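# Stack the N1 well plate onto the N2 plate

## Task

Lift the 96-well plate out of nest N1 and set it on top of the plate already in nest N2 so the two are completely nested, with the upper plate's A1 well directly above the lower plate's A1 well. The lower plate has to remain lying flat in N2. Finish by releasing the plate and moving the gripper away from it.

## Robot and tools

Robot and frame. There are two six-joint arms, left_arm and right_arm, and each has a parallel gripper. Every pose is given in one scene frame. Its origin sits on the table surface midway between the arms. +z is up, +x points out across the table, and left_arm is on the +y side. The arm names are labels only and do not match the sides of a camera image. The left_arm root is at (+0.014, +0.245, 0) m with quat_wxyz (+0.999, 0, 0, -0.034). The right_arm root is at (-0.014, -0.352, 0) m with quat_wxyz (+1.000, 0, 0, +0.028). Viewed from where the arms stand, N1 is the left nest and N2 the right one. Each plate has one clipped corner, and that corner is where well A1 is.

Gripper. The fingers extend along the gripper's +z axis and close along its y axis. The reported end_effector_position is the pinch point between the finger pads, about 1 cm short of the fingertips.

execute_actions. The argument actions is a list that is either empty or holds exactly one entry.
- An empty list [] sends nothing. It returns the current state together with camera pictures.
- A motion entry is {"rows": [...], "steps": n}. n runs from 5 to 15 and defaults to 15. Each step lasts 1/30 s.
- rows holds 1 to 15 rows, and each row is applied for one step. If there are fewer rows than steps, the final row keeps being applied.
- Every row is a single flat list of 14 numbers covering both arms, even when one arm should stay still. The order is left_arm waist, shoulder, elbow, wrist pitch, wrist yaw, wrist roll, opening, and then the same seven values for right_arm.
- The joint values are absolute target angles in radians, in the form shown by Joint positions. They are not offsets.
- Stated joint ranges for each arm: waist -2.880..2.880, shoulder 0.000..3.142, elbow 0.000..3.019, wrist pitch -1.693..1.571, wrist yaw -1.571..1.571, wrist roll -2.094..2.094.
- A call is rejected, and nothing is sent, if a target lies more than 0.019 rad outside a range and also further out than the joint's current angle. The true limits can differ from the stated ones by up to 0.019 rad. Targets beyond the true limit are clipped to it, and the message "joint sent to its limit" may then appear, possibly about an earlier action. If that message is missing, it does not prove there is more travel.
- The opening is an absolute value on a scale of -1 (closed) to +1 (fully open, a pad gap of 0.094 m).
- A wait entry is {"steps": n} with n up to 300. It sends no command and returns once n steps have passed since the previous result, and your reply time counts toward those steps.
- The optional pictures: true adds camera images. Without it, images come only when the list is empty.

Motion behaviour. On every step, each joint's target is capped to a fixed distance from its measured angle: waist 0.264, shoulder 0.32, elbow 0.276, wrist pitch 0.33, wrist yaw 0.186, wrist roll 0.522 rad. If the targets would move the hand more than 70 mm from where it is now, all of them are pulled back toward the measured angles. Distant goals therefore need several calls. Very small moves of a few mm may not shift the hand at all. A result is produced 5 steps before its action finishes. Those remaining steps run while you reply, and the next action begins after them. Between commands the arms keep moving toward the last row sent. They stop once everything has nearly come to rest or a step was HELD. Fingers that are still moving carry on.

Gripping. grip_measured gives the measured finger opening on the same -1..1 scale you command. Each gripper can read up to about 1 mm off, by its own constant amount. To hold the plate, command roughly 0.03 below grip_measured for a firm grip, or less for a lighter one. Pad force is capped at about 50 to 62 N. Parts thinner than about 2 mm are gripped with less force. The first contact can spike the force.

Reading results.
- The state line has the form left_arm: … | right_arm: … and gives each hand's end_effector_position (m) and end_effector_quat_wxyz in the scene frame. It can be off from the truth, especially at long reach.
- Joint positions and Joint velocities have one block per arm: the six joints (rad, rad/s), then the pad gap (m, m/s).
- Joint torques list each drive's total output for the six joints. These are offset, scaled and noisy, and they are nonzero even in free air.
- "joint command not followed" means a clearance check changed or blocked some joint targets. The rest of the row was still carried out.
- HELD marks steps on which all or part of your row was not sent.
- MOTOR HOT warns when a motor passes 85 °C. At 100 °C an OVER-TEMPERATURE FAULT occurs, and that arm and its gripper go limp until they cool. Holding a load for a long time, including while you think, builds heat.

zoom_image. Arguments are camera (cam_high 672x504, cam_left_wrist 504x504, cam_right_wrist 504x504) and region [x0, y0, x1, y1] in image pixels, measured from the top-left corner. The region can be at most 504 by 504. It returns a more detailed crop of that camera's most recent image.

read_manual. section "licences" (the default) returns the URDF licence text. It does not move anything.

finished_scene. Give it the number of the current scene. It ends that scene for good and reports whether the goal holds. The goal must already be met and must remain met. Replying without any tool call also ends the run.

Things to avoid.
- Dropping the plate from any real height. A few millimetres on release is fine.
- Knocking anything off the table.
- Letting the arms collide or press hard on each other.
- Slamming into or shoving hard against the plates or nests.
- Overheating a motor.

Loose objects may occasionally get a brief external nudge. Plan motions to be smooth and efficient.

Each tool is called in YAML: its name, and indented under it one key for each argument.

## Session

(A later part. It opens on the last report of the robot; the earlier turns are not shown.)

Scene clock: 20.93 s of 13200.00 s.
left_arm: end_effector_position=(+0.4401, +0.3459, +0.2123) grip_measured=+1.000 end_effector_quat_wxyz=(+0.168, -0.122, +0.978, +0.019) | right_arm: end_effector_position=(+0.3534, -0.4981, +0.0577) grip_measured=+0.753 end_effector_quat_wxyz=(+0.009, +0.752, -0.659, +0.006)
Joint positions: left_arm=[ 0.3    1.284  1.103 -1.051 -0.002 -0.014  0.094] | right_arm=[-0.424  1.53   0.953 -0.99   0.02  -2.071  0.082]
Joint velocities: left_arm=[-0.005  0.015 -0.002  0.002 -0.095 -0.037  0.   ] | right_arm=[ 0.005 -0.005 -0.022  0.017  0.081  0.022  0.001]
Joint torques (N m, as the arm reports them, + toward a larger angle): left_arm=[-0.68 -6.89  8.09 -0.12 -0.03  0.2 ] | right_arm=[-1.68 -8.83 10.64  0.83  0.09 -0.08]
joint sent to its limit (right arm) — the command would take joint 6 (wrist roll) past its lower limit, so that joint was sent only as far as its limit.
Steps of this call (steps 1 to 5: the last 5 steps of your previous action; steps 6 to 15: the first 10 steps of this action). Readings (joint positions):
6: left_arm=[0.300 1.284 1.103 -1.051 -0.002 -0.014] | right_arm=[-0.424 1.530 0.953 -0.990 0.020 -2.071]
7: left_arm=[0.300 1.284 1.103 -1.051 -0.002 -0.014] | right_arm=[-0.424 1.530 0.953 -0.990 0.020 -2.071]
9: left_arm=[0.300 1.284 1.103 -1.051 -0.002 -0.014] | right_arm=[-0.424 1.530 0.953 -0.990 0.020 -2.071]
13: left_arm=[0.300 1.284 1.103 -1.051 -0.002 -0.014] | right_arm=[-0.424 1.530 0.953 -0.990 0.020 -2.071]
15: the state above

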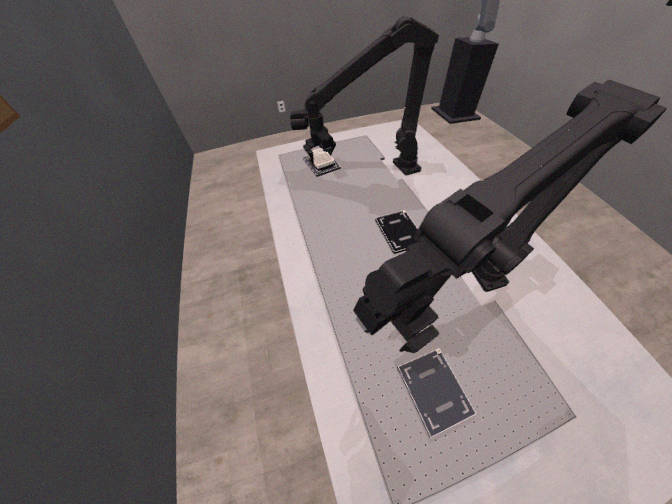

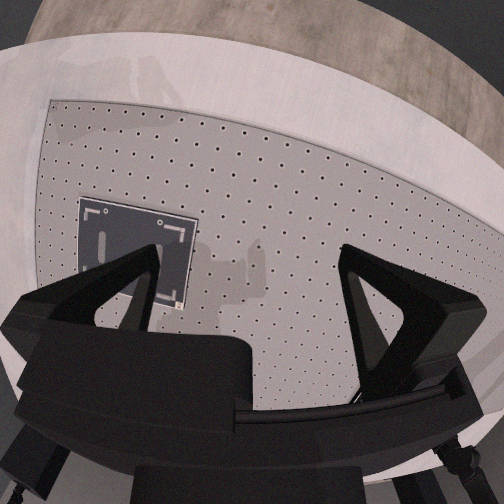

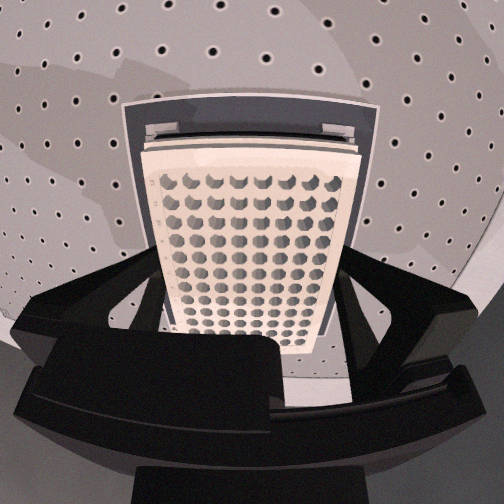

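execute_actions:
  actions:
    - {"rows":[[0.3,1.3,1.1,-1.07,0,0,1,-0.42,1.54,0.98,-0.985,0.024,-2.086,0.75],[0.3,1.3,1.1,-1.07,0,0,1,-0.42,1.54,0.98,-0.985,0.024,-2.086,0.8],[0.3,1.3,1.1,-1.07,0,0,1,-0.42,1.54,0.98,-0.985,0.024,-2.086,1]]}
  pictures: true

zoom_image:
  camera: "cam_right_wrist"
  region: [120,90,380,200]

execute_actions:
  actions:
    - {"rows":[[0.3,1.3,1.1,-1.07,0,0,1,-0.42,1.55,0.96,-0.975,0.024,-2.086,1],[0.3,1.3,1.1,-1.07,0,0,1,-0.42,1.56,0.952,-0.965,0.024,-2.086,1],[0.3,1.3,1.1,-1.07,0,0,1,-0.42,1.565,0.946,-0.955,0.024,-2.086,1],[0.3,1.3,1.1,-1.07,0,0,1,-0.42,1.569,0.942,-0.941,0.024,-2.086,1]]}

execute_actions:
  actions:
    - {"steps":10}

Scene clock: 21.53 s of 13200.00 s.
left_arm: end_effector_position=(+0.4401, +0.3459, +0.2123) grip_measured=+1.000 end_effector_quat_wxyz=(+0.168, -0.122, +0.978, +0.019) | right_arm: end_effector_position=(+0.3534, -0.4981, +0.0577) grip_measured=+1.000 end_effector_quat_wxyz=(+0.009, +0.752, -0.659, +0.006)
Joint positions: left_arm=[ 0.3    1.284  1.103 -1.051 -0.002 -0.014  0.094] | right_arm=[-0.424  1.53   0.953 -0.99   0.02  -2.071  0.094]
Joint velocities: left_arm=[-0.005 -0.015 -0.002 -0.007 -0.022  0.051  0.   ] | right_arm=[-0.005 -0.005  0.002  0.002 -0.051 -0.051  0.   ]
Joint torques (N m, as the arm reports them, + toward a larger angle): left_arm=[-0.66 -6.83  8.1  -0.12 -0.03  0.21] | right_arm=[ -1.84 -10.68  10.49   0.64   0.07  -0.07]
joint sent to its limit (right arm) — the command would take joint 6 (wrist roll) past its lower limit, so that joint was sent only as far as its limit.
Steps of this call (steps 1 to 5: the last 5 steps of your previous action; steps 6 to 8: the robot went on to your last target; steps 9 to 18: the first 10 steps of this action). Readings (joint positions):
9: left_arm=[0.300 1.284 1.103 -1.051 -0.002 -0.014] | right_arm=[-0.424 1.530 0.953 -0.990 0.020 -2.071]
10: left_arm=[0.300 1.284 1.103 -1.051 -0.002 -0.014] | right_arm=[-0.424 1.530 0.953 -0.990 0.020 -2.071]
12: left_arm=[0.300 1.284 1.103 -1.051 -0.002 -0.014] | right_arm=[-0.424 1.530 0.953 -0.990 0.020 -2.071]
16: left_arm=[0.300 1.284 1.103 -1.051 -0.002 -0.014] | right_arm=[-0.424 1.530 0.953 -0.990 0.020 -2.071]
18: the state above

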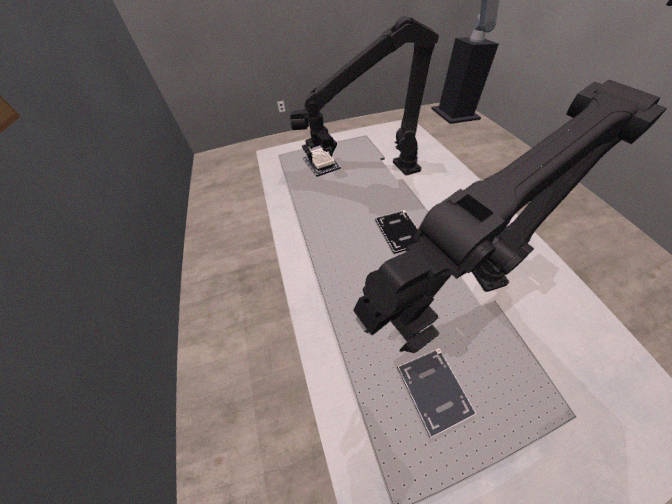

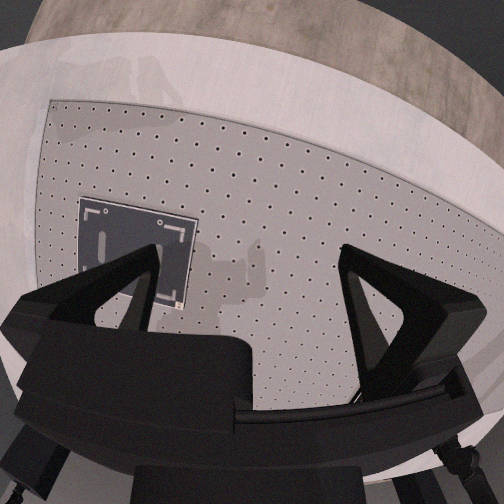

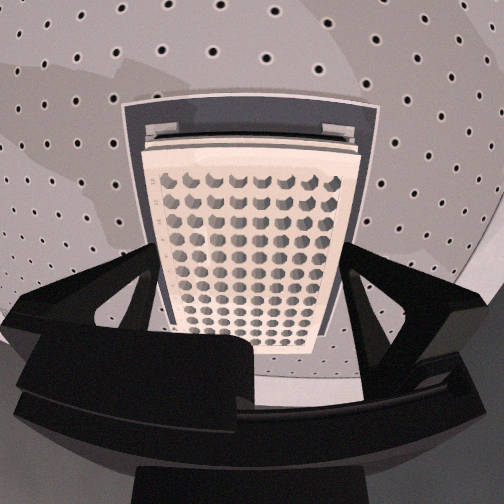

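Region (120, 90, 380, 200) of cam_right_wrist's 504x504 image, scaled by 1.938, with more detail than that image has; it fills the top 213 rows of this view, and the rest is white.

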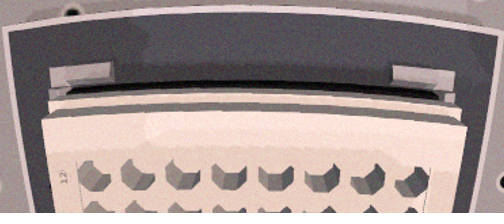

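Scene clock: 22.03 s of 13200.00 s.
left_arm: end_effector_position=(+0.4401, +0.3459, +0.2123) grip_measured=+1.000 end_effector_quat_wxyz=(+0.168, -0.122, +0.978, +0.019) | right_arm: end_effector_position=(+0.3544, -0.4985, +0.0445) grip_measured=+1.000 end_effector_quat_wxyz=(+0.009, +0.752, -0.659, +0.006)
Joint positions: left_arm=[ 0.3    1.284  1.103 -1.051 -0.002 -0.014  0.094] | right_arm=[-0.424  1.553  0.939 -0.952  0.02  -2.071  0.094]
Joint velocities: left_arm=[-0.005 -0.005  0.007 -0.007  0.037 -0.081  0.   ] | right_arm=[ 0.005  0.015 -0.017  0.027  0.037 -0.051  0.   ]
Joint torques (N m, as the arm reports them, + toward a larger angle): left_arm=[-0.71 -6.88  8.08 -0.11 -0.03  0.2 ] | right_arm=[ -2.18 -10.51   8.02   0.88   0.06  -0.06]
joint sent to its limit (right arm) — the command would take joint 6 (wrist roll) past its lower limit, so that joint was sent only as far as its limit.
Steps of this call (steps 1 to 5: the last 5 steps of your previous action; steps 6 to 15: the first 10 steps of this action). Readings (joint positions):
6: left_arm=[0.300 1.284 1.103 -1.051 -0.002 -0.014] | right_arm=[-0.424 1.530 0.953 -0.989 0.020 -2.071]
7: left_arm=[0.300 1.284 1.103 -1.051 -0.002 -0.014] | right_arm=[-0.424 1.531 0.953 -0.986 0.020 -2.071]
9: left_arm=[0.300 1.284 1.103 -1.051 -0.002 -0.014] | right_arm=[-0.424 1.535 0.950 -0.970 0.020 -2.071]
13: left_arm=[0.300 1.284 1.103 -1.051 -0.002 -0.014] | right_arm=[-0.424 1.549 0.942 -0.953 0.020 -2.071]
15: the state above

Scene clock: 22.37 s of 13200.00 s.
left_arm: end_effector_position=(+0.4401, +0.3459, +0.2123) grip_measured=+1.000 end_effector_quat_wxyz=(+0.168, -0.122, +0.978, +0.019) | right_arm: end_effector_position=(+0.3545, -0.4985, +0.0442) grip_measured=+1.000 end_effector_quat_wxyz=(+0.009, +0.753, -0.658, +0.006)
Joint positions: left_arm=[ 0.3    1.284  1.103 -1.051 -0.002 -0.014  0.094] | right_arm=[-0.424  1.554  0.939 -0.951  0.02  -2.071  0.094]
Joint velocities: left_arm=[ 0.005 -0.005  0.002 -0.002  0.007  0.022  0.   ] | right_arm=[-0.015 -0.015 -0.032  0.002 -0.022  0.022  0.   ]
Joint torques (N m, as the arm reports them, + toward a larger angle): left_arm=[-0.72 -6.84  8.08 -0.11 -0.03  0.21] | right_arm=[ -1.94 -10.03   7.96   0.81   0.07  -0.07]
joint sent to its limit (right arm) — the command would take joint 6 (wrist roll) past its lower limit, so that joint was sent only as far as its limit.
Kept back: nothing.
Steps of this call (steps 1 to 5: the last 5 steps of your previous action; steps 6 to 10: the robot went on to your last target). Readings (joint positions):
1: left_arm=[0.300 1.284 1.103 -1.051 -0.002 -0.014] | right_arm=[-0.424 1.554 0.939 -0.952 0.020 -2.071]
2: left_arm=[0.300 1.284 1.103 -1.051 -0.002 -0.014] | right_arm=[-0.424 1.554 0.939 -0.952 0.020 -2.071]
4: left_arm=[0.300 1.284 1.103 -1.051 -0.002 -0.014] | right_arm=[-0.424 1.554 0.939 -0.951 0.020 -2.071]
8: left_arm=[0.300 1.284 1.103 -1.051 -0.002 -0.014] | right_arm=[-0.424 1.554 0.939 -0.951 0.020 -2.071]
10: the state above

execute_actions:
  actions:
    - {"rows":[[0.3,1.3,1.1,-1.07,0,0,1,-0.424,1.569,0.939,-0.955,0.024,-2.08,0.95],[0.3,1.3,1.1,-1.07,0,0,1,-0.424,1.569,0.939,-0.955,0.024,-2.08,0.92],[0.3,1.3,1.1,-1.07,0,0,1,-0.424,1.569,0.939,-0.955,0.024,-2.08,0.89],[0.3,1.3,1.1,-1.07,0,0,1,-0.424,1.569,0.939,-0.955,0.024,-2.08,0.86],[0.3,1.3,1.1,-1.07,0,0,1,-0.424,1.569,0.939,-0.955,0.024,-2.08,0.83],[0.3,1.3,1.1,-1.07,0,0,1,-0.424,1.569,0.939,-0.955,0.024,-2.08,0.79]]}

execute_actions:
  actions:
    - {"rows":[[0.3,1.3,1.1,-1.07,0,0,1,-0.424,1.56,0.95,-0.955,0.024,-2.08,1]],"steps":8}

execute_actions:
  actions:
    - {"rows":[[0.3,1.3,1.1,-1.07,0,0,1,-0.424,1.52,0.975,-0.97,0.024,-2.08,1],[0.3,1.3,1.1,-1.07,0,0,1,-0.424,1.51,0.985,-0.98,0.024,-2.08,1],[0.3,1.3,1.1,-1.07,0,0,1,-0.424,1.503,0.99,-0.99,0.024,-2.08,1],[0.3,1.3,1.1,-1.07,0,0,1,-0.424,1.503,0.99,-1.0,0.024,-2.08,1]]}

execute_actions:
  actions:
    - {"steps":10}
  pictures: true

zoom_image:
  camera: "cam_right_wrist"
  region: [120,90,380,200]

Scene clock: 23.03 s of 13200.00 s.
left_arm: end_effector_position=(+0.4401, +0.3459, +0.2123) grip_measured=+1.000 end_effector_quat_wxyz=(+0.168, -0.122, +0.978, +0.019) | right_arm: end_effector_position=(+0.3536, -0.4986, +0.0439) grip_measured=+0.804 end_effector_quat_wxyz=(+0.010, +0.753, -0.658, +0.005)
Joint positions: left_arm=[ 0.3    1.284  1.103 -1.051 -0.002 -0.014  0.094] | right_arm=[-0.424  1.554  0.938 -0.952  0.023 -2.071  0.085]
Joint velocities: left_arm=[-0.005  0.005 -0.017  0.007 -0.037 -0.022  0.   ] | right_arm=[ 0.005 -0.005  0.007 -0.012  0.022 -0.022  0.   ]
Joint torques (N m, as the arm reports them, + toward a larger angle): left_arm=[-0.68 -6.88  8.1  -0.1  -0.03  0.21] | right_arm=[ -2.27 -10.11   7.73   0.24  -0.05  -0.05]
joint sent to its limit (right arm) — the command would take joint 6 (wrist roll) past its lower limit, so that joint was sent only as far as its limit.
Steps of this call (steps 1 to 10: the robot went on to your last target; steps 11 to 20: the first 10 steps of this action). Readings (joint positions):
11: left_arm=[0.300 1.284 1.103 -1.051 -0.002 -0.014] | right_arm=[-0.424 1.554 0.939 -0.951 0.020 -2.071]
12: left_arm=[0.300 1.284 1.103 -1.051 -0.002 -0.014] | right_arm=[-0.424 1.554 0.939 -0.951 0.020 -2.071]
14: left_arm=[0.300 1.284 1.103 -1.051 -0.002 -0.014] | right_arm=[-0.424 1.554 0.939 -0.951 0.020 -2.071]
18: left_arm=[0.300 1.284 1.103 -1.051 -0.002 -0.014] | right_arm=[-0.424 1.554 0.938 -0.952 0.023 -2.071]
20: the state above

Scene clock: 23.30 s of 13200.00 s.
left_arm: end_effector_position=(+0.4401, +0.3459, +0.2123) grip_measured=+1.000 end_effector_quat_wxyz=(+0.168, -0.122, +0.978, +0.019) | right_arm: end_effector_position=(+0.3535, -0.4986, +0.0439) grip_measured=+0.999 end_effector_quat_wxyz=(+0.010, +0.753, -0.658, +0.005)
Joint positions: left_arm=[ 0.3    1.284  1.103 -1.051 -0.002 -0.014  0.094] | right_arm=[-0.424  1.554  0.938 -0.953  0.023 -2.071  0.094]
Joint velocities: left_arm=[-0.005  0.005 -0.012  0.012 -0.095 -0.022  0.   ] | right_arm=[-0.015 -0.005 -0.002 -0.002 -0.022 -0.007  0.008]
Joint torques (N m, as the arm reports them, + toward a larger angle): left_arm=[-0.71 -6.79  8.09 -0.13 -0.03  0.21] | right_arm=[ -2.39 -11.17   8.89   0.37  -0.04  -0.08]
Steps of this call (steps 1 to 5: the last 5 steps of your previous action; steps 6 to 8: the first 3 steps of this action). Readings (joint positions):
6: left_arm=[0.300 1.284 1.103 -1.051 -0.002 -0.014] | right_arm=[-0.424 1.554 0.938 -0.953 0.023 -2.071]
7: left_arm=[0.300 1.284 1.103 -1.051 -0.002 -0.014] | right_arm=[-0.424 1.554 0.938 -0.953 0.023 -2.071]
8: the state above

Scene clock: 23.80 s of 13200.00 s.
left_arm: end_effector_position=(+0.4401, +0.3459, +0.2123) grip_measured=+1.000 end_effector_quat_wxyz=(+0.168, -0.122, +0.978, +0.019) | right_arm: end_effector_position=(+0.3519, -0.4980, +0.0576) grip_measured=+1.000 end_effector_quat_wxyz=(+0.010, +0.753, -0.658, +0.005)
Joint positions: left_arm=[ 0.3    1.284  1.103 -1.051 -0.002 -0.014  0.094] | right_arm=[-0.424  1.527  0.95  -0.99   0.023 -2.071  0.094]
Joint velocities: left_arm=[-0.005 -0.015 -0.007  0.012 -0.066 -0.066  0.   ] | right_arm=[-0.015 -0.044  0.022 -0.022 -0.007 -0.022  0.   ]
Joint torques (N m, as the arm reports them, + toward a larger angle): left_arm=[-0.69 -6.86  8.09 -0.11 -0.04  0.2 ] | right_arm=[ -2.19 -14.36  11.59  -0.04  -0.04  -0.06]
Steps of this call (steps 1 to 5: the last 5 steps of your previous action; steps 6 to 15: the first 10 steps of this action). Readings (joint positions):
6: left_arm=[0.300 1.284 1.103 -1.051 -0.002 -0.014] | right_arm=[-0.424 1.553 0.938 -0.954 0.023 -2.071]
7: left_arm=[0.300 1.284 1.103 -1.051 -0.002 -0.014] | right_arm=[-0.424 1.551 0.939 -0.959 0.023 -2.071]
9: left_arm=[0.300 1.284 1.103 -1.051 -0.002 -0.014] | right_arm=[-0.424 1.546 0.941 -0.975 0.023 -2.071]
13: left_arm=[0.300 1.284 1.103 -1.051 -0.002 -0.014] | right_arm=[-0.424 1.530 0.947 -0.990 0.023 -2.071]
15: the state above

Scene clock: 24.13 s of 13200.00 s.
left_arm: end_effector_position=(+0.4401, +0.3459, +0.2123) grip_measured=+1.000 end_effector_quat_wxyz=(+0.168, -0.122, +0.978, +0.019) | right_arm: end_effector_position=(+0.3523, -0.4981, +0.0581) grip_measured=+1.000 end_effector_quat_wxyz=(+0.010, +0.753, -0.658, +0.006)
Joint positions: left_arm=[ 0.3    1.284  1.103 -1.051 -0.002 -0.014  0.094] | right_arm=[-0.424  1.527  0.951 -0.991  0.023 -2.071  0.094]
Joint velocities: left_arm=[-0.015 -0.005 -0.012 -0.002  0.007  0.007  0.   ] | right_arm=[-0.005 -0.005  0.012 -0.017 -0.007 -0.007  0.   ]
Joint torques (N m, as the arm reports them, + toward a larger angle): left_arm=[-0.7  -6.88  8.1  -0.1  -0.04  0.21] | right_arm=[ -2.29 -13.26  11.75  -0.09  -0.02  -0.04]
Kept back: nothing.
Steps of this call (steps 1 to 5: the last 5 steps of your previous action; steps 6 to 10: the robot went on to your last target). Readings (joint positions):
1: left_arm=[0.300 1.284 1.103 -1.051 -0.002 -0.014] | right_arm=[-0.424 1.527 0.950 -0.990 0.023 -2.071]
2: left_arm=[0.300 1.284 1.103 -1.051 -0.002 -0.014] | right_arm=[-0.424 1.527 0.951 -0.990 0.023 -2.071]
4: left_arm=[0.300 1.284 1.103 -1.051 -0.002 -0.014] | right_arm=[-0.424 1.527 0.951 -0.991 0.023 -2.071]
8: left_arm=[0.300 1.284 1.103 -1.051 -0.002 -0.014] | right_arm=[-0.424 1.527 0.951 -0.991 0.023 -2.071]
10: the state above

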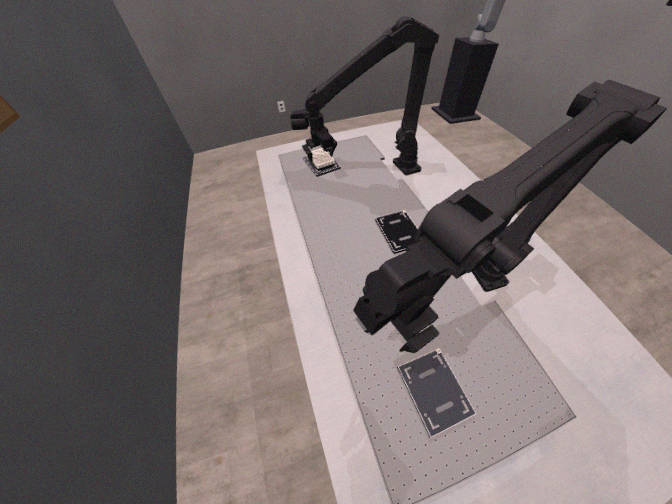

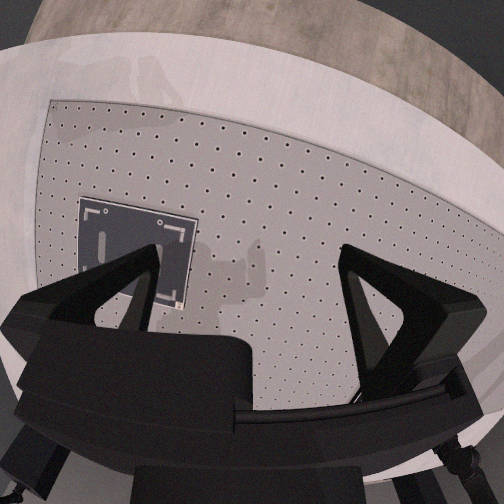

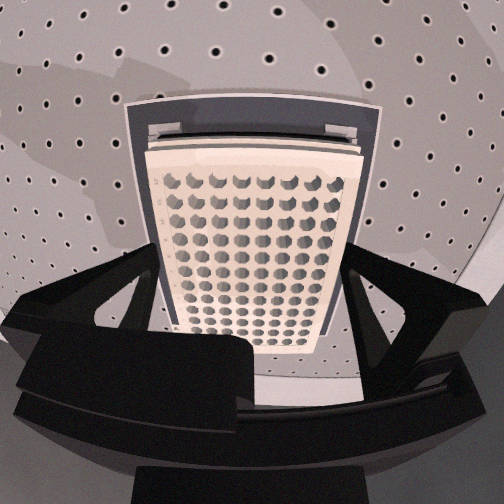

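Region (120, 90, 380, 200) of cam_right_wrist's 504x504 image, scaled by 1.938, with more detail than that image has; it fills the top 213 rows of this view, and the rest is white.

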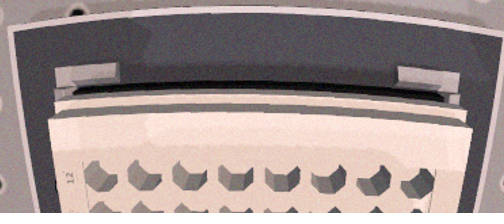

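Regripping to test the nesting along the long axis, in both directions.

execute_actions:
  actions:
    - {"rows":[[0.3,1.3,1.1,-1.07,0,0,1,-0.424,1.53,0.975,-0.976,0.024,-2.08,0.9],[0.3,1.3,1.1,-1.07,0,0,1,-0.424,1.53,0.975,-0.976,0.024,-2.08,0.86],[0.3,1.3,1.1,-1.07,0,0,1,-0.424,1.53,0.975,-0.976,0.024,-2.08,0.82],[0.3,1.3,1.1,-1.07,0,0,1,-0.424,1.53,0.975,-0.976,0.024,-2.08,0.78],[0.3,1.3,1.1,-1.07,0,0,1,-0.424,1.53,0.975,-0.976,0.024,-2.08,0.71]],"steps":12}

execute_actions:
  actions:
    - {"rows":[[0.3,1.3,1.1,-1.07,0,0,1,-0.424,1.55,0.975,-0.966,0.045,-2.08,0.71]]}
  pictures: true

execute_actions:
  actions:
    - {"rows":[[0.3,1.3,1.1,-1.07,0,0,1,-0.424,1.55,0.975,-1.004,0,-2.08,0.71]]}
  pictures: true

Scene clock: 24.63 s of 13200.00 s.
left_arm: end_effector_position=(+0.4401, +0.3459, +0.2123) grip_measured=+1.000 end_effector_quat_wxyz=(+0.168, -0.122, +0.978, +0.019) | right_arm: end_effector_position=(+0.3533, -0.4985, +0.0581) grip_measured=+0.747 end_effector_quat_wxyz=(+0.009, +0.752, -0.658, +0.008)
Joint positions: left_arm=[ 0.3    1.284  1.103 -1.051 -0.002 -0.014  0.094] | right_arm=[-0.424  1.527  0.951 -0.987  0.023 -2.071  0.082]
Joint velocities: left_arm=[-0.005  0.005 -0.012  0.002 -0.022 -0.051  0.   ] | right_arm=[-0.015  0.005 -0.012  0.017 -0.066 -0.051 -0.001]
Joint torques (N m, as the arm reports them, + toward a larger angle): left_arm=[-0.68 -6.89  8.09 -0.13 -0.03  0.2 ] | right_arm=[ -2.21 -11.52  10.14   0.84  -0.03  -0.05]
Steps of this call (steps 1 to 8: the robot went on to your last target; steps 9 to 15: the first 7 steps of this action). Readings (joint positions):
9: left_arm=[0.300 1.284 1.103 -1.051 -0.002 -0.014] | right_arm=[-0.424 1.527 0.951 -0.990 0.023 -2.071]
10: left_arm=[0.300 1.284 1.103 -1.051 -0.002 -0.014] | right_arm=[-0.424 1.527 0.951 -0.989 0.023 -2.071]
12: left_arm=[0.300 1.284 1.103 -1.051 -0.002 -0.014] | right_arm=[-0.424 1.527 0.951 -0.987 0.023 -2.071]
15: the state above

Scene clock: 25.13 s of 13200.00 s.
left_arm: end_effector_position=(+0.4401, +0.3459, +0.2123) grip_measured=+1.000 end_effector_quat_wxyz=(+0.168, -0.122, +0.978, +0.019) | right_arm: end_effector_position=(+0.3534, -0.5001, +0.0581) grip_measured=+0.747 end_effector_quat_wxyz=(+0.013, +0.753, -0.658, +0.011)
Joint positions: left_arm=[ 0.3    1.284  1.103 -1.051 -0.002 -0.014  0.094] | right_arm=[-0.423  1.527  0.951 -0.984  0.032 -2.072  0.082]
Joint velocities: left_arm=[-0.005  0.005 -0.002  0.007  0.022 -0.007  0.   ] | right_arm=[-0.005 -0.005  0.017  0.002 -0.037  0.066 -0.001]
Joint torques (N m, as the arm reports them, + toward a larger angle): left_arm=[-0.65 -6.84  8.08 -0.12 -0.03  0.21] | right_arm=[-2.66 -9.35 10.28  1.25  0.52 -0.07]
Steps of this call (steps 1 to 5: the last 5 steps of your previous action; steps 6 to 15: the first 10 steps of this action). Readings (joint positions):
6: left_arm=[0.300 1.284 1.103 -1.051 -0.002 -0.014] | right_arm=[-0.424 1.527 0.951 -0.985 0.031 -2.071]
7: left_arm=[0.300 1.284 1.103 -1.051 -0.002 -0.014] | right_arm=[-0.424 1.527 0.951 -0.984 0.031 -2.072]
9: left_arm=[0.300 1.284 1.103 -1.051 -0.002 -0.014] | right_arm=[-0.423 1.527 0.951 -0.984 0.032 -2.072]
13: left_arm=[0.300 1.284 1.103 -1.051 -0.002 -0.014] | right_arm=[-0.423 1.527 0.951 -0.984 0.032 -2.072]
15: the state above

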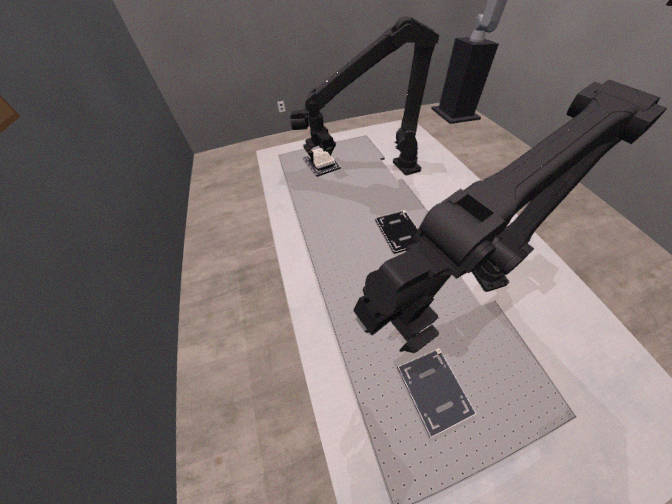

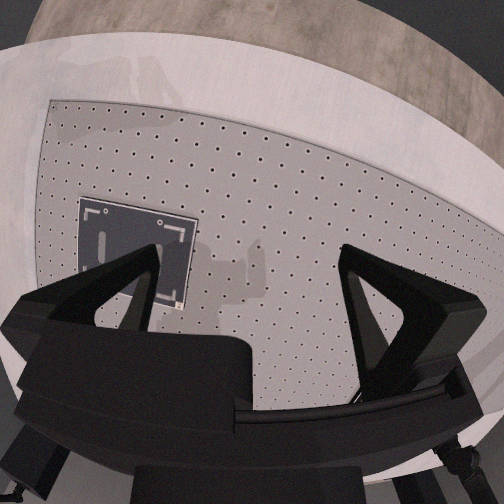

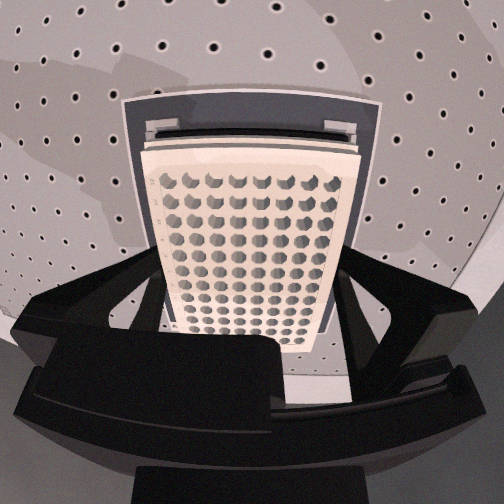

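Scene clock: 25.63 s of 13200.00 s.
left_arm: end_effector_position=(+0.4401, +0.3459, +0.2123) grip_measured=+1.000 end_effector_quat_wxyz=(+0.168, -0.122, +0.978, +0.019) | right_arm: end_effector_position=(+0.3531, -0.4968, +0.0579) grip_measured=+0.747 end_effector_quat_wxyz=(+0.005, +0.753, -0.658, +0.005)
Joint positions: left_arm=[ 0.3    1.284  1.103 -1.051 -0.002 -0.014  0.094] | right_arm=[-0.424  1.527  0.951 -0.99   0.013 -2.073  0.082]
Joint velocities: left_arm=[ 0.005 -0.015  0.017 -0.002 -0.022 -0.051  0.   ] | right_arm=[-0.005 -0.005 -0.007 -0.002 -0.051 -0.037 -0.   ]
Joint torques (N m, as the arm reports them, + toward a larger angle): left_arm=[-0.68 -6.91  8.09 -0.14 -0.04  0.21] | right_arm=[-1.97 -9.34 10.25 -0.2  -0.67 -0.05]
Steps of this call (steps 1 to 5: the last 5 steps of your previous action; steps 6 to 15: the first 10 steps of this action). Readings (joint positions):
6: left_arm=[0.300 1.284 1.103 -1.051 -0.002 -0.014] | right_arm=[-0.423 1.527 0.951 -0.987 0.019 -2.072]
7: left_arm=[0.300 1.284 1.103 -1.051 -0.002 -0.014] | right_arm=[-0.424 1.527 0.951 -0.989 0.014 -2.072]
9: left_arm=[0.300 1.284 1.103 -1.051 -0.002 -0.014] | right_arm=[-0.424 1.527 0.951 -0.990 0.013 -2.073]
13: left_arm=[0.300 1.284 1.103 -1.051 -0.002 -0.014] | right_arm=[-0.424 1.527 0.951 -0.990 0.013 -2.073]
15: the state above

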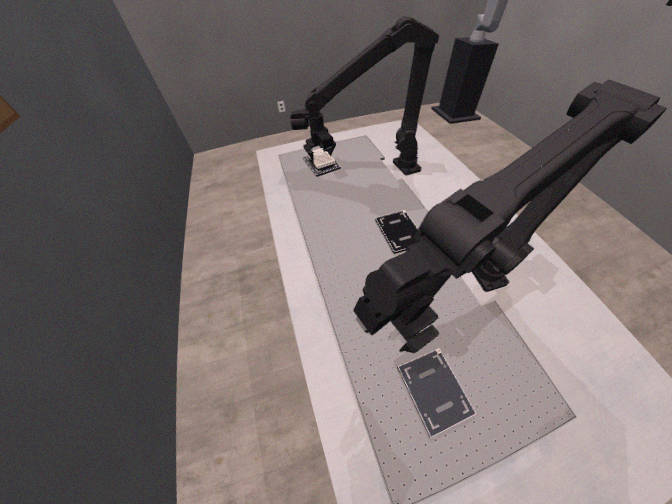

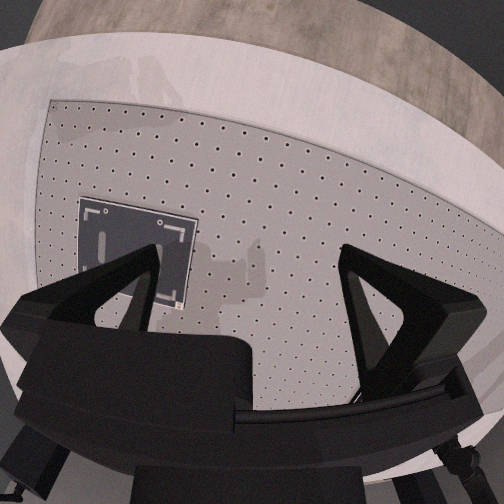

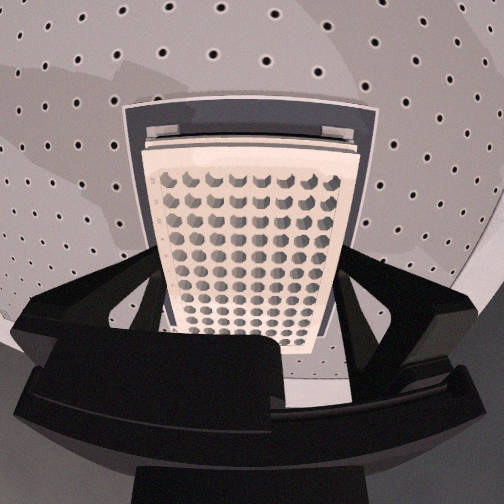

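execute_actions:
  actions:
    - {"rows":[[0.3,1.3,1.1,-1.07,0,0,1,-0.435,1.55,0.975,-0.96,0.048,-2.08,0.71]]}

execute_actions:
  actions:
    - {"rows":[[0.3,1.3,1.1,-1.07,0,0,1,-0.424,1.53,0.975,-0.982,0.033,-2.08,0.71],[0.3,1.3,1.1,-1.07,0,0,1,-0.424,1.53,0.975,-0.982,0.033,-2.08,0.9]]}
  pictures: true

zoom_image:
  camera: "cam_right_wrist"
  region: [120,90,380,200]

zoom_image:
  camera: "cam_high"
  region: [295,135,350,185]

Scene clock: 26.20 s of 13200.00 s.
left_arm: end_effector_position=(+0.4401, +0.3459, +0.2123) grip_measured=+1.000 end_effector_quat_wxyz=(+0.168, -0.122, +0.978, +0.019) | right_arm: end_effector_position=(+0.3534, -0.5003, +0.0580) grip_measured=+0.747 end_effector_quat_wxyz=(+0.013, +0.753, -0.658, +0.011)
Joint positions: left_arm=[ 0.3    1.284  1.103 -1.051 -0.002 -0.014  0.094] | right_arm=[-0.424  1.527  0.951 -0.983  0.031 -2.073  0.082]
Joint velocities: left_arm=[ 0.005  0.005  0.007 -0.007  0.022  0.051  0.   ] | right_arm=[-0.015 -0.015  0.022  0.007 -0.022 -0.022  0.   ]
Joint torques (N m, as the arm reports them, + toward a larger angle): left_arm=[-0.7  -6.83  8.09 -0.11 -0.04  0.2 ] | right_arm=[-3.36 -9.42 10.26  1.26  0.68 -0.02]
Steps of this call (steps 1 to 5: the last 5 steps of your previous action; steps 6 to 7: the robot went on to your last target; steps 8 to 17: the first 10 steps of this action). Readings (joint positions):
8: left_arm=[0.300 1.284 1.103 -1.051 -0.002 -0.014] | right_arm=[-0.424 1.527 0.951 -0.985 0.028 -2.073]
9: left_arm=[0.300 1.284 1.103 -1.051 -0.002 -0.014] | right_arm=[-0.424 1.527 0.951 -0.983 0.030 -2.073]
11: left_arm=[0.300 1.284 1.103 -1.051 -0.002 -0.014] | right_arm=[-0.424 1.527 0.951 -0.983 0.031 -2.073]
15: left_arm=[0.300 1.284 1.103 -1.051 -0.002 -0.014] | right_arm=[-0.424 1.527 0.951 -0.983 0.031 -2.073]
17: the state above

Scene clock: 26.70 s of 13200.00 s.
left_arm: end_effector_position=(+0.4401, +0.3459, +0.2123) grip_measured=+1.000 end_effector_quat_wxyz=(+0.168, -0.122, +0.978, +0.019) | right_arm: end_effector_position=(+0.3535, -0.4999, +0.0580) grip_measured=+0.898 end_effector_quat_wxyz=(+0.012, +0.753, -0.658, +0.010)
Joint positions: left_arm=[ 0.3    1.284  1.103 -1.051 -0.002 -0.014  0.094] | right_arm=[-0.424  1.527  0.951 -0.984  0.03  -2.074  0.089]
Joint velocities: left_arm=[-0.005 -0.015 -0.002 -0.012 -0.022 -0.037  0.   ] | right_arm=[-0.005 -0.005  0.002 -0.002 -0.022 -0.022 -0.001]
Joint torques (N m, as the arm reports them, + toward a larger angle): left_arm=[-0.75 -6.87  8.1  -0.11 -0.03  0.21] | right_arm=[ -1.99 -11.44  10.12   0.38   0.07  -0.06]
Steps of this call (steps 1 to 5: the last 5 steps of your previous action; steps 6 to 15: the first 10 steps of this action). Readings (joint positions):
6: left_arm=[0.300 1.284 1.103 -1.051 -0.002 -0.014] | right_arm=[-0.424 1.527 0.951 -0.983 0.030 -2.074]
7: left_arm=[0.300 1.284 1.103 -1.051 -0.002 -0.014] | right_arm=[-0.424 1.527 0.951 -0.984 0.030 -2.074]
9: left_arm=[0.300 1.284 1.103 -1.051 -0.002 -0.014] | right_arm=[-0.424 1.527 0.951 -0.984 0.030 -2.074]
13: left_arm=[0.300 1.284 1.103 -1.051 -0.002 -0.014] | right_arm=[-0.424 1.527 0.951 -0.984 0.030 -2.074]
15: the state above

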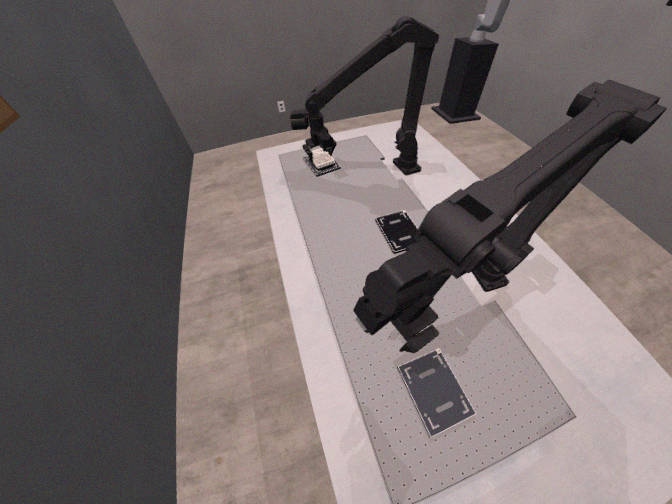

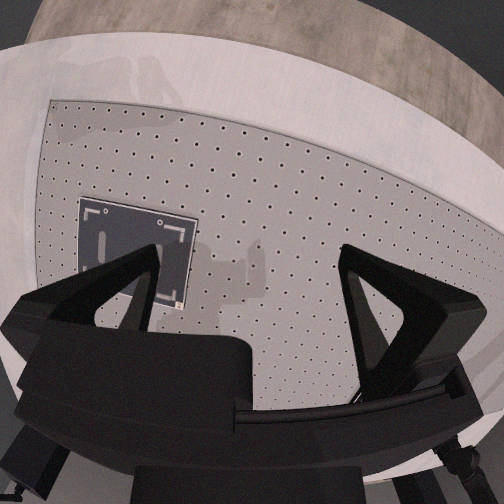

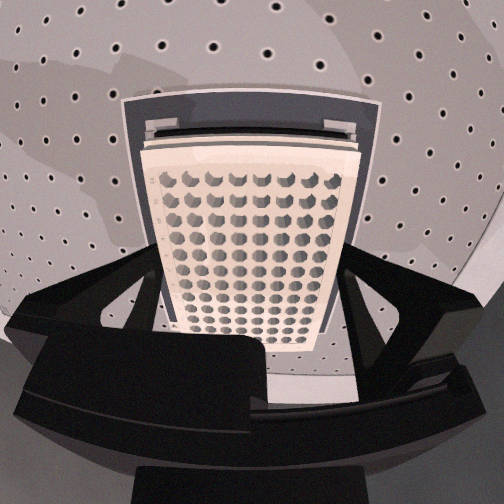

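Region (120, 90, 380, 200) of cam_right_wrist's 504x504 image, scaled by 1.938, with more detail than that image has; it fills the top 213 rows of this view, and the rest is white.

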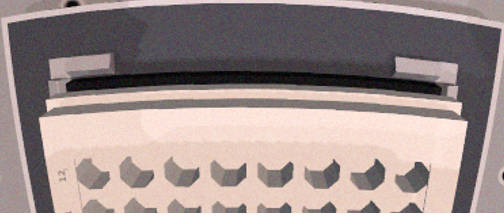

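Region (295, 135, 350, 185) of cam_high's 672x504 image, scaled by 9.164, with more detail than that image has; it fills the top 458 rows of this view, and the rest is white.

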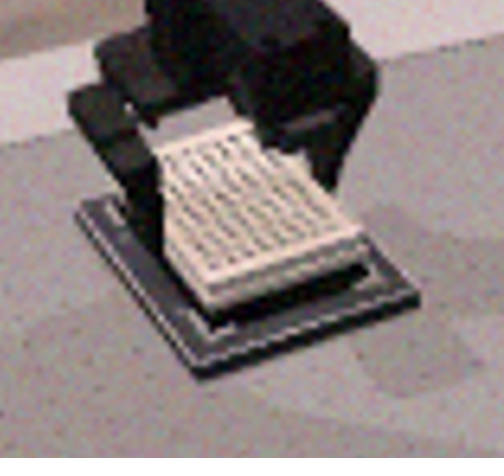

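The plate hit a hard stop at the back, and its rear appears to have dropped in. Retesting forward, sideways and in roll.

execute_actions:
  actions:
    - {"rows":[[0.3,1.3,1.1,-1.07,0,0,1,-0.424,1.53,0.975,-0.982,0.03,-2.08,0.82],[0.3,1.3,1.1,-1.07,0,0,1,-0.424,1.53,0.975,-0.982,0.03,-2.08,0.77],[0.3,1.3,1.1,-1.07,0,0,1,-0.424,1.53,0.975,-0.982,0.03,-2.08,0.71]],"steps":8}

execute_actions:
  actions:
    - {"rows":[[0.3,1.3,1.1,-1.07,0,0,1,-0.405,1.55,0.975,-1.006,0.005,-2.08,0.71]]}
  pictures: true

execute_actions:
  actions:
    - {"rows":[[0.3,1.3,1.1,-1.07,0,0,1,-0.424,1.55,0.975,-1.02,0.035,-2.03,0.71]],"steps":12}

execute_actions:
  actions:
    - {"rows":[[0.3,1.3,1.1,-1.07,0,0,1,-0.424,1.55,0.975,-0.95,0.02,-2.08,0.71]],"steps":12}
  pictures: true

Scene clock: 27.10 s of 13200.00 s.
left_arm: end_effector_position=(+0.4401, +0.3459, +0.2123) grip_measured=+1.000 end_effector_quat_wxyz=(+0.168, -0.122, +0.978, +0.019) | right_arm: end_effector_position=(+0.3535, -0.4999, +0.0580) grip_measured=+0.751 end_effector_quat_wxyz=(+0.012, +0.753, -0.658, +0.010)
Joint positions: left_arm=[ 0.3    1.284  1.103 -1.051 -0.002 -0.014  0.094] | right_arm=[-0.424  1.527  0.951 -0.984  0.03  -2.074  0.082]
Joint velocities: left_arm=[ 0.005  0.005 -0.007 -0.007 -0.051 -0.007  0.   ] | right_arm=[ 0.005  0.005 -0.022 -0.027 -0.037 -0.037 -0.033]
Joint torques (N m, as the arm reports them, + toward a larger angle): left_arm=[-0.67 -6.88  8.09 -0.12 -0.03  0.21] | right_arm=[ -2.48 -11.4   10.13   0.38  -0.08  -0.05]
Steps of this call (steps 1 to 5: the last 5 steps of your previous action; steps 6 to 9: the robot went on to your last target; steps 10 to 12: the first 3 steps of this action). Readings (joint positions):
10: left_arm=[0.300 1.284 1.103 -1.051 -0.002 -0.014] | right_arm=[-0.424 1.527 0.951 -0.984 0.030 -2.074]
11: left_arm=[0.300 1.284 1.103 -1.051 -0.002 -0.014] | right_arm=[-0.424 1.527 0.951 -0.984 0.030 -2.074]
12: the state above

Scene clock: 27.60 s of 13200.00 s.
left_arm: end_effector_position=(+0.4401, +0.3459, +0.2123) grip_measured=+1.000 end_effector_quat_wxyz=(+0.168, -0.122, +0.978, +0.019) | right_arm: end_effector_position=(+0.3533, -0.4973, +0.0578) grip_measured=+0.748 end_effector_quat_wxyz=(+0.008, +0.754, -0.657, +0.006)
Joint positions: left_arm=[ 0.3    1.284  1.103 -1.051 -0.002 -0.014  0.094] | right_arm=[-0.422  1.527  0.951 -0.988  0.019 -2.074  0.082]
Joint velocities: left_arm=[-0.005  0.005  0.002 -0.002 -0.007  0.022  0.   ] | right_arm=[-0.005 -0.005  0.027 -0.002  0.037  0.066 -0.001]
Joint torques (N m, as the arm reports them, + toward a larger angle): left_arm=[-0.68 -6.86  8.09 -0.13 -0.03  0.2 ] | right_arm=[-1.06 -9.58 10.28 -0.36 -0.69 -0.03]
Steps of this call (steps 1 to 5: the last 5 steps of your previous action; steps 6 to 15: the first 10 steps of this action). Readings (joint positions):
6: left_arm=[0.300 1.284 1.103 -1.051 -0.002 -0.014] | right_arm=[-0.424 1.527 0.951 -0.986 0.021 -2.074]
7: left_arm=[0.300 1.284 1.103 -1.051 -0.002 -0.014] | right_arm=[-0.422 1.527 0.951 -0.988 0.019 -2.074]
9: left_arm=[0.300 1.284 1.103 -1.051 -0.002 -0.014] | right_arm=[-0.422 1.527 0.951 -0.988 0.019 -2.074]
13: left_arm=[0.300 1.284 1.103 -1.051 -0.002 -0.014] | right_arm=[-0.422 1.527 0.951 -0.988 0.019 -2.074]
15: the state above

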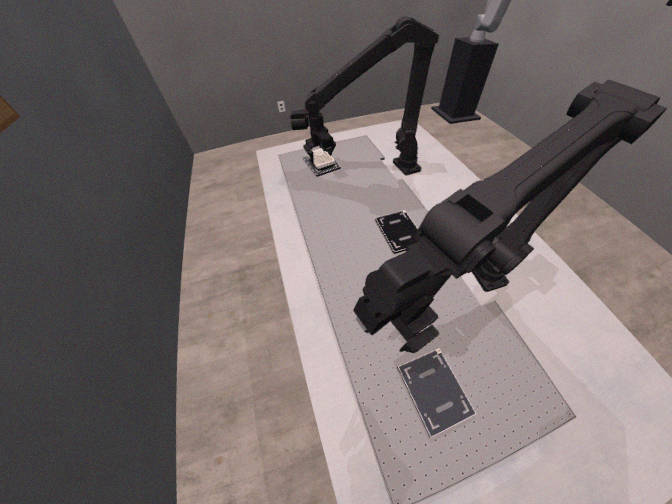

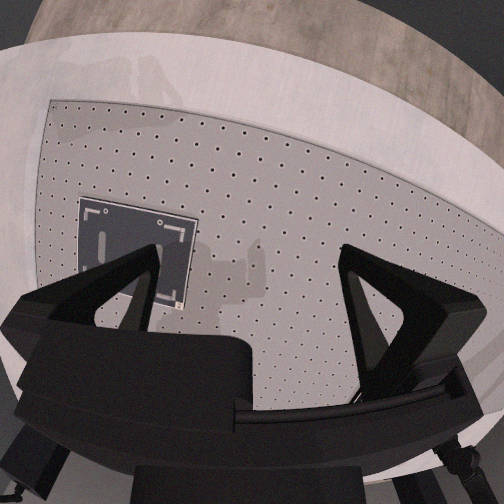

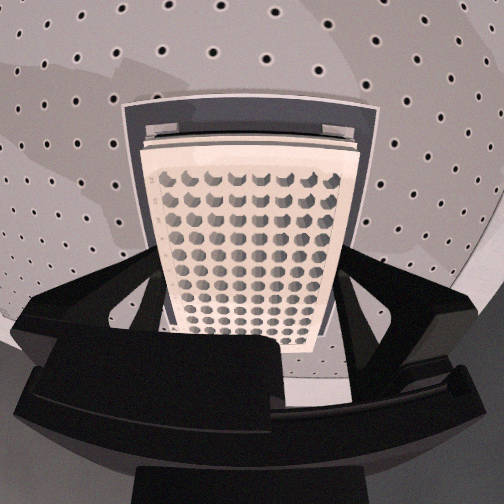

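Scene clock: 28.00 s of 13200.00 s.
left_arm: end_effector_position=(+0.4401, +0.3459, +0.2123) grip_measured=+1.000 end_effector_quat_wxyz=(+0.168, -0.122, +0.978, +0.019) | right_arm: end_effector_position=(+0.3511, -0.4981, +0.0579) grip_measured=+0.748 end_effector_quat_wxyz=(+0.013, +0.750, -0.662, +0.004)
Joint positions: left_arm=[ 0.3    1.284  1.103 -1.051 -0.002 -0.014  0.094] | right_arm=[-0.422  1.527  0.951 -0.996  0.028 -2.061  0.082]
Joint velocities: left_arm=[-0.015 -0.015 -0.007 -0.017 -0.007 -0.007  0.   ] | right_arm=[ 0.005  0.005  0.012 -0.002  0.007  0.022 -0.   ]
Joint torques (N m, as the arm reports them, + toward a larger angle): left_arm=[-0.61 -6.88  8.08 -0.12 -0.04  0.21] | right_arm=[-2.27 -9.55 10.29 -0.56  0.23  0.29]
Steps of this call (steps 1 to 5: the last 5 steps of your previous action; steps 6 to 12: the first 7 steps of this action). Readings (joint positions):
6: left_arm=[0.300 1.284 1.103 -1.051 -0.002 -0.014] | right_arm=[-0.422 1.527 0.951 -0.991 0.026 -2.068]
7: left_arm=[0.300 1.284 1.103 -1.051 -0.002 -0.014] | right_arm=[-0.422 1.527 0.951 -0.995 0.028 -2.064]
9: left_arm=[0.300 1.284 1.103 -1.051 -0.002 -0.014] | right_arm=[-0.422 1.527 0.951 -0.996 0.028 -2.062]
12: the state above

Scene clock: 28.40 s of 13200.00 s.
left_arm: end_effector_position=(+0.4401, +0.3459, +0.2123) grip_measured=+1.000 end_effector_quat_wxyz=(+0.168, -0.122, +0.978, +0.019) | right_arm: end_effector_position=(+0.3547, -0.4990, +0.0579) grip_measured=+0.748 end_effector_quat_wxyz=(+0.009, +0.751, -0.660, +0.011)
Joint positions: left_arm=[ 0.3    1.284  1.103 -1.051 -0.002 -0.014  0.094] | right_arm=[-0.422  1.527  0.951 -0.981  0.025 -2.066  0.082]
Joint velocities: left_arm=[-0.015 -0.015 -0.007 -0.017 -0.037 -0.037  0.   ] | right_arm=[-0.005 -0.015  0.002 -0.002  0.066  0.007  0.   ]
Joint torques (N m, as the arm reports them, + toward a larger angle): left_arm=[-0.7  -6.88  8.09 -0.12 -0.04  0.21] | right_arm=[-2.54 -9.22 10.3   1.7  -0.32 -0.08]
Steps of this call (steps 1 to 5: the last 5 steps of your previous action; steps 6 to 12: the first 7 steps of this action). Readings (joint positions):
6: left_arm=[0.300 1.284 1.103 -1.051 -0.002 -0.014] | right_arm=[-0.422 1.527 0.951 -0.988 0.025 -2.063]
7: left_arm=[0.300 1.284 1.103 -1.051 -0.002 -0.014] | right_arm=[-0.422 1.527 0.951 -0.982 0.025 -2.064]
9: left_arm=[0.300 1.284 1.103 -1.051 -0.002 -0.014] | right_arm=[-0.422 1.527 0.951 -0.981 0.025 -2.066]
12: the state above

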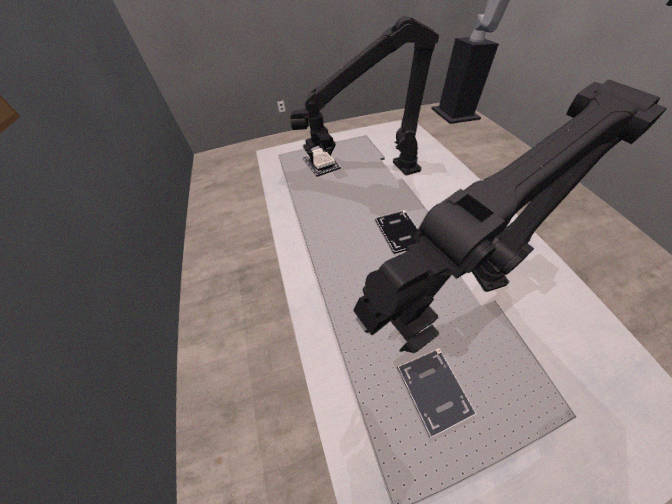

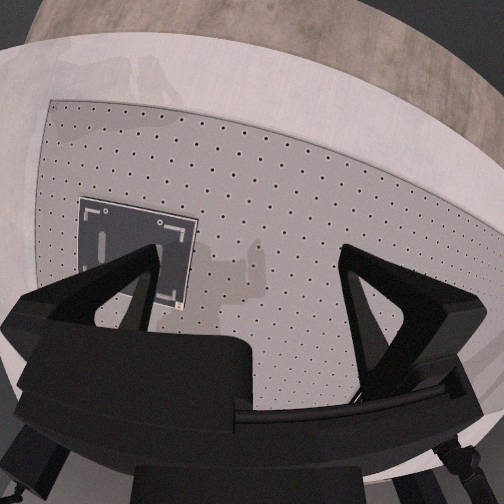

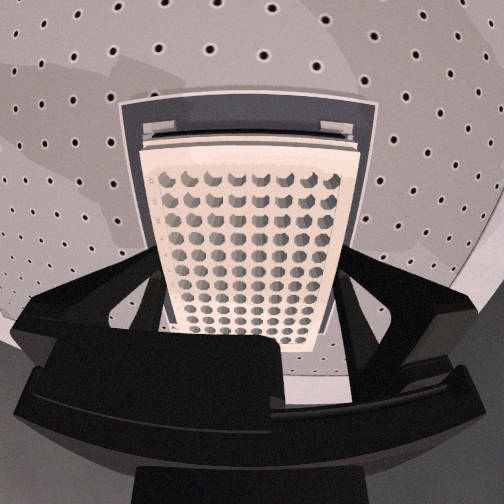

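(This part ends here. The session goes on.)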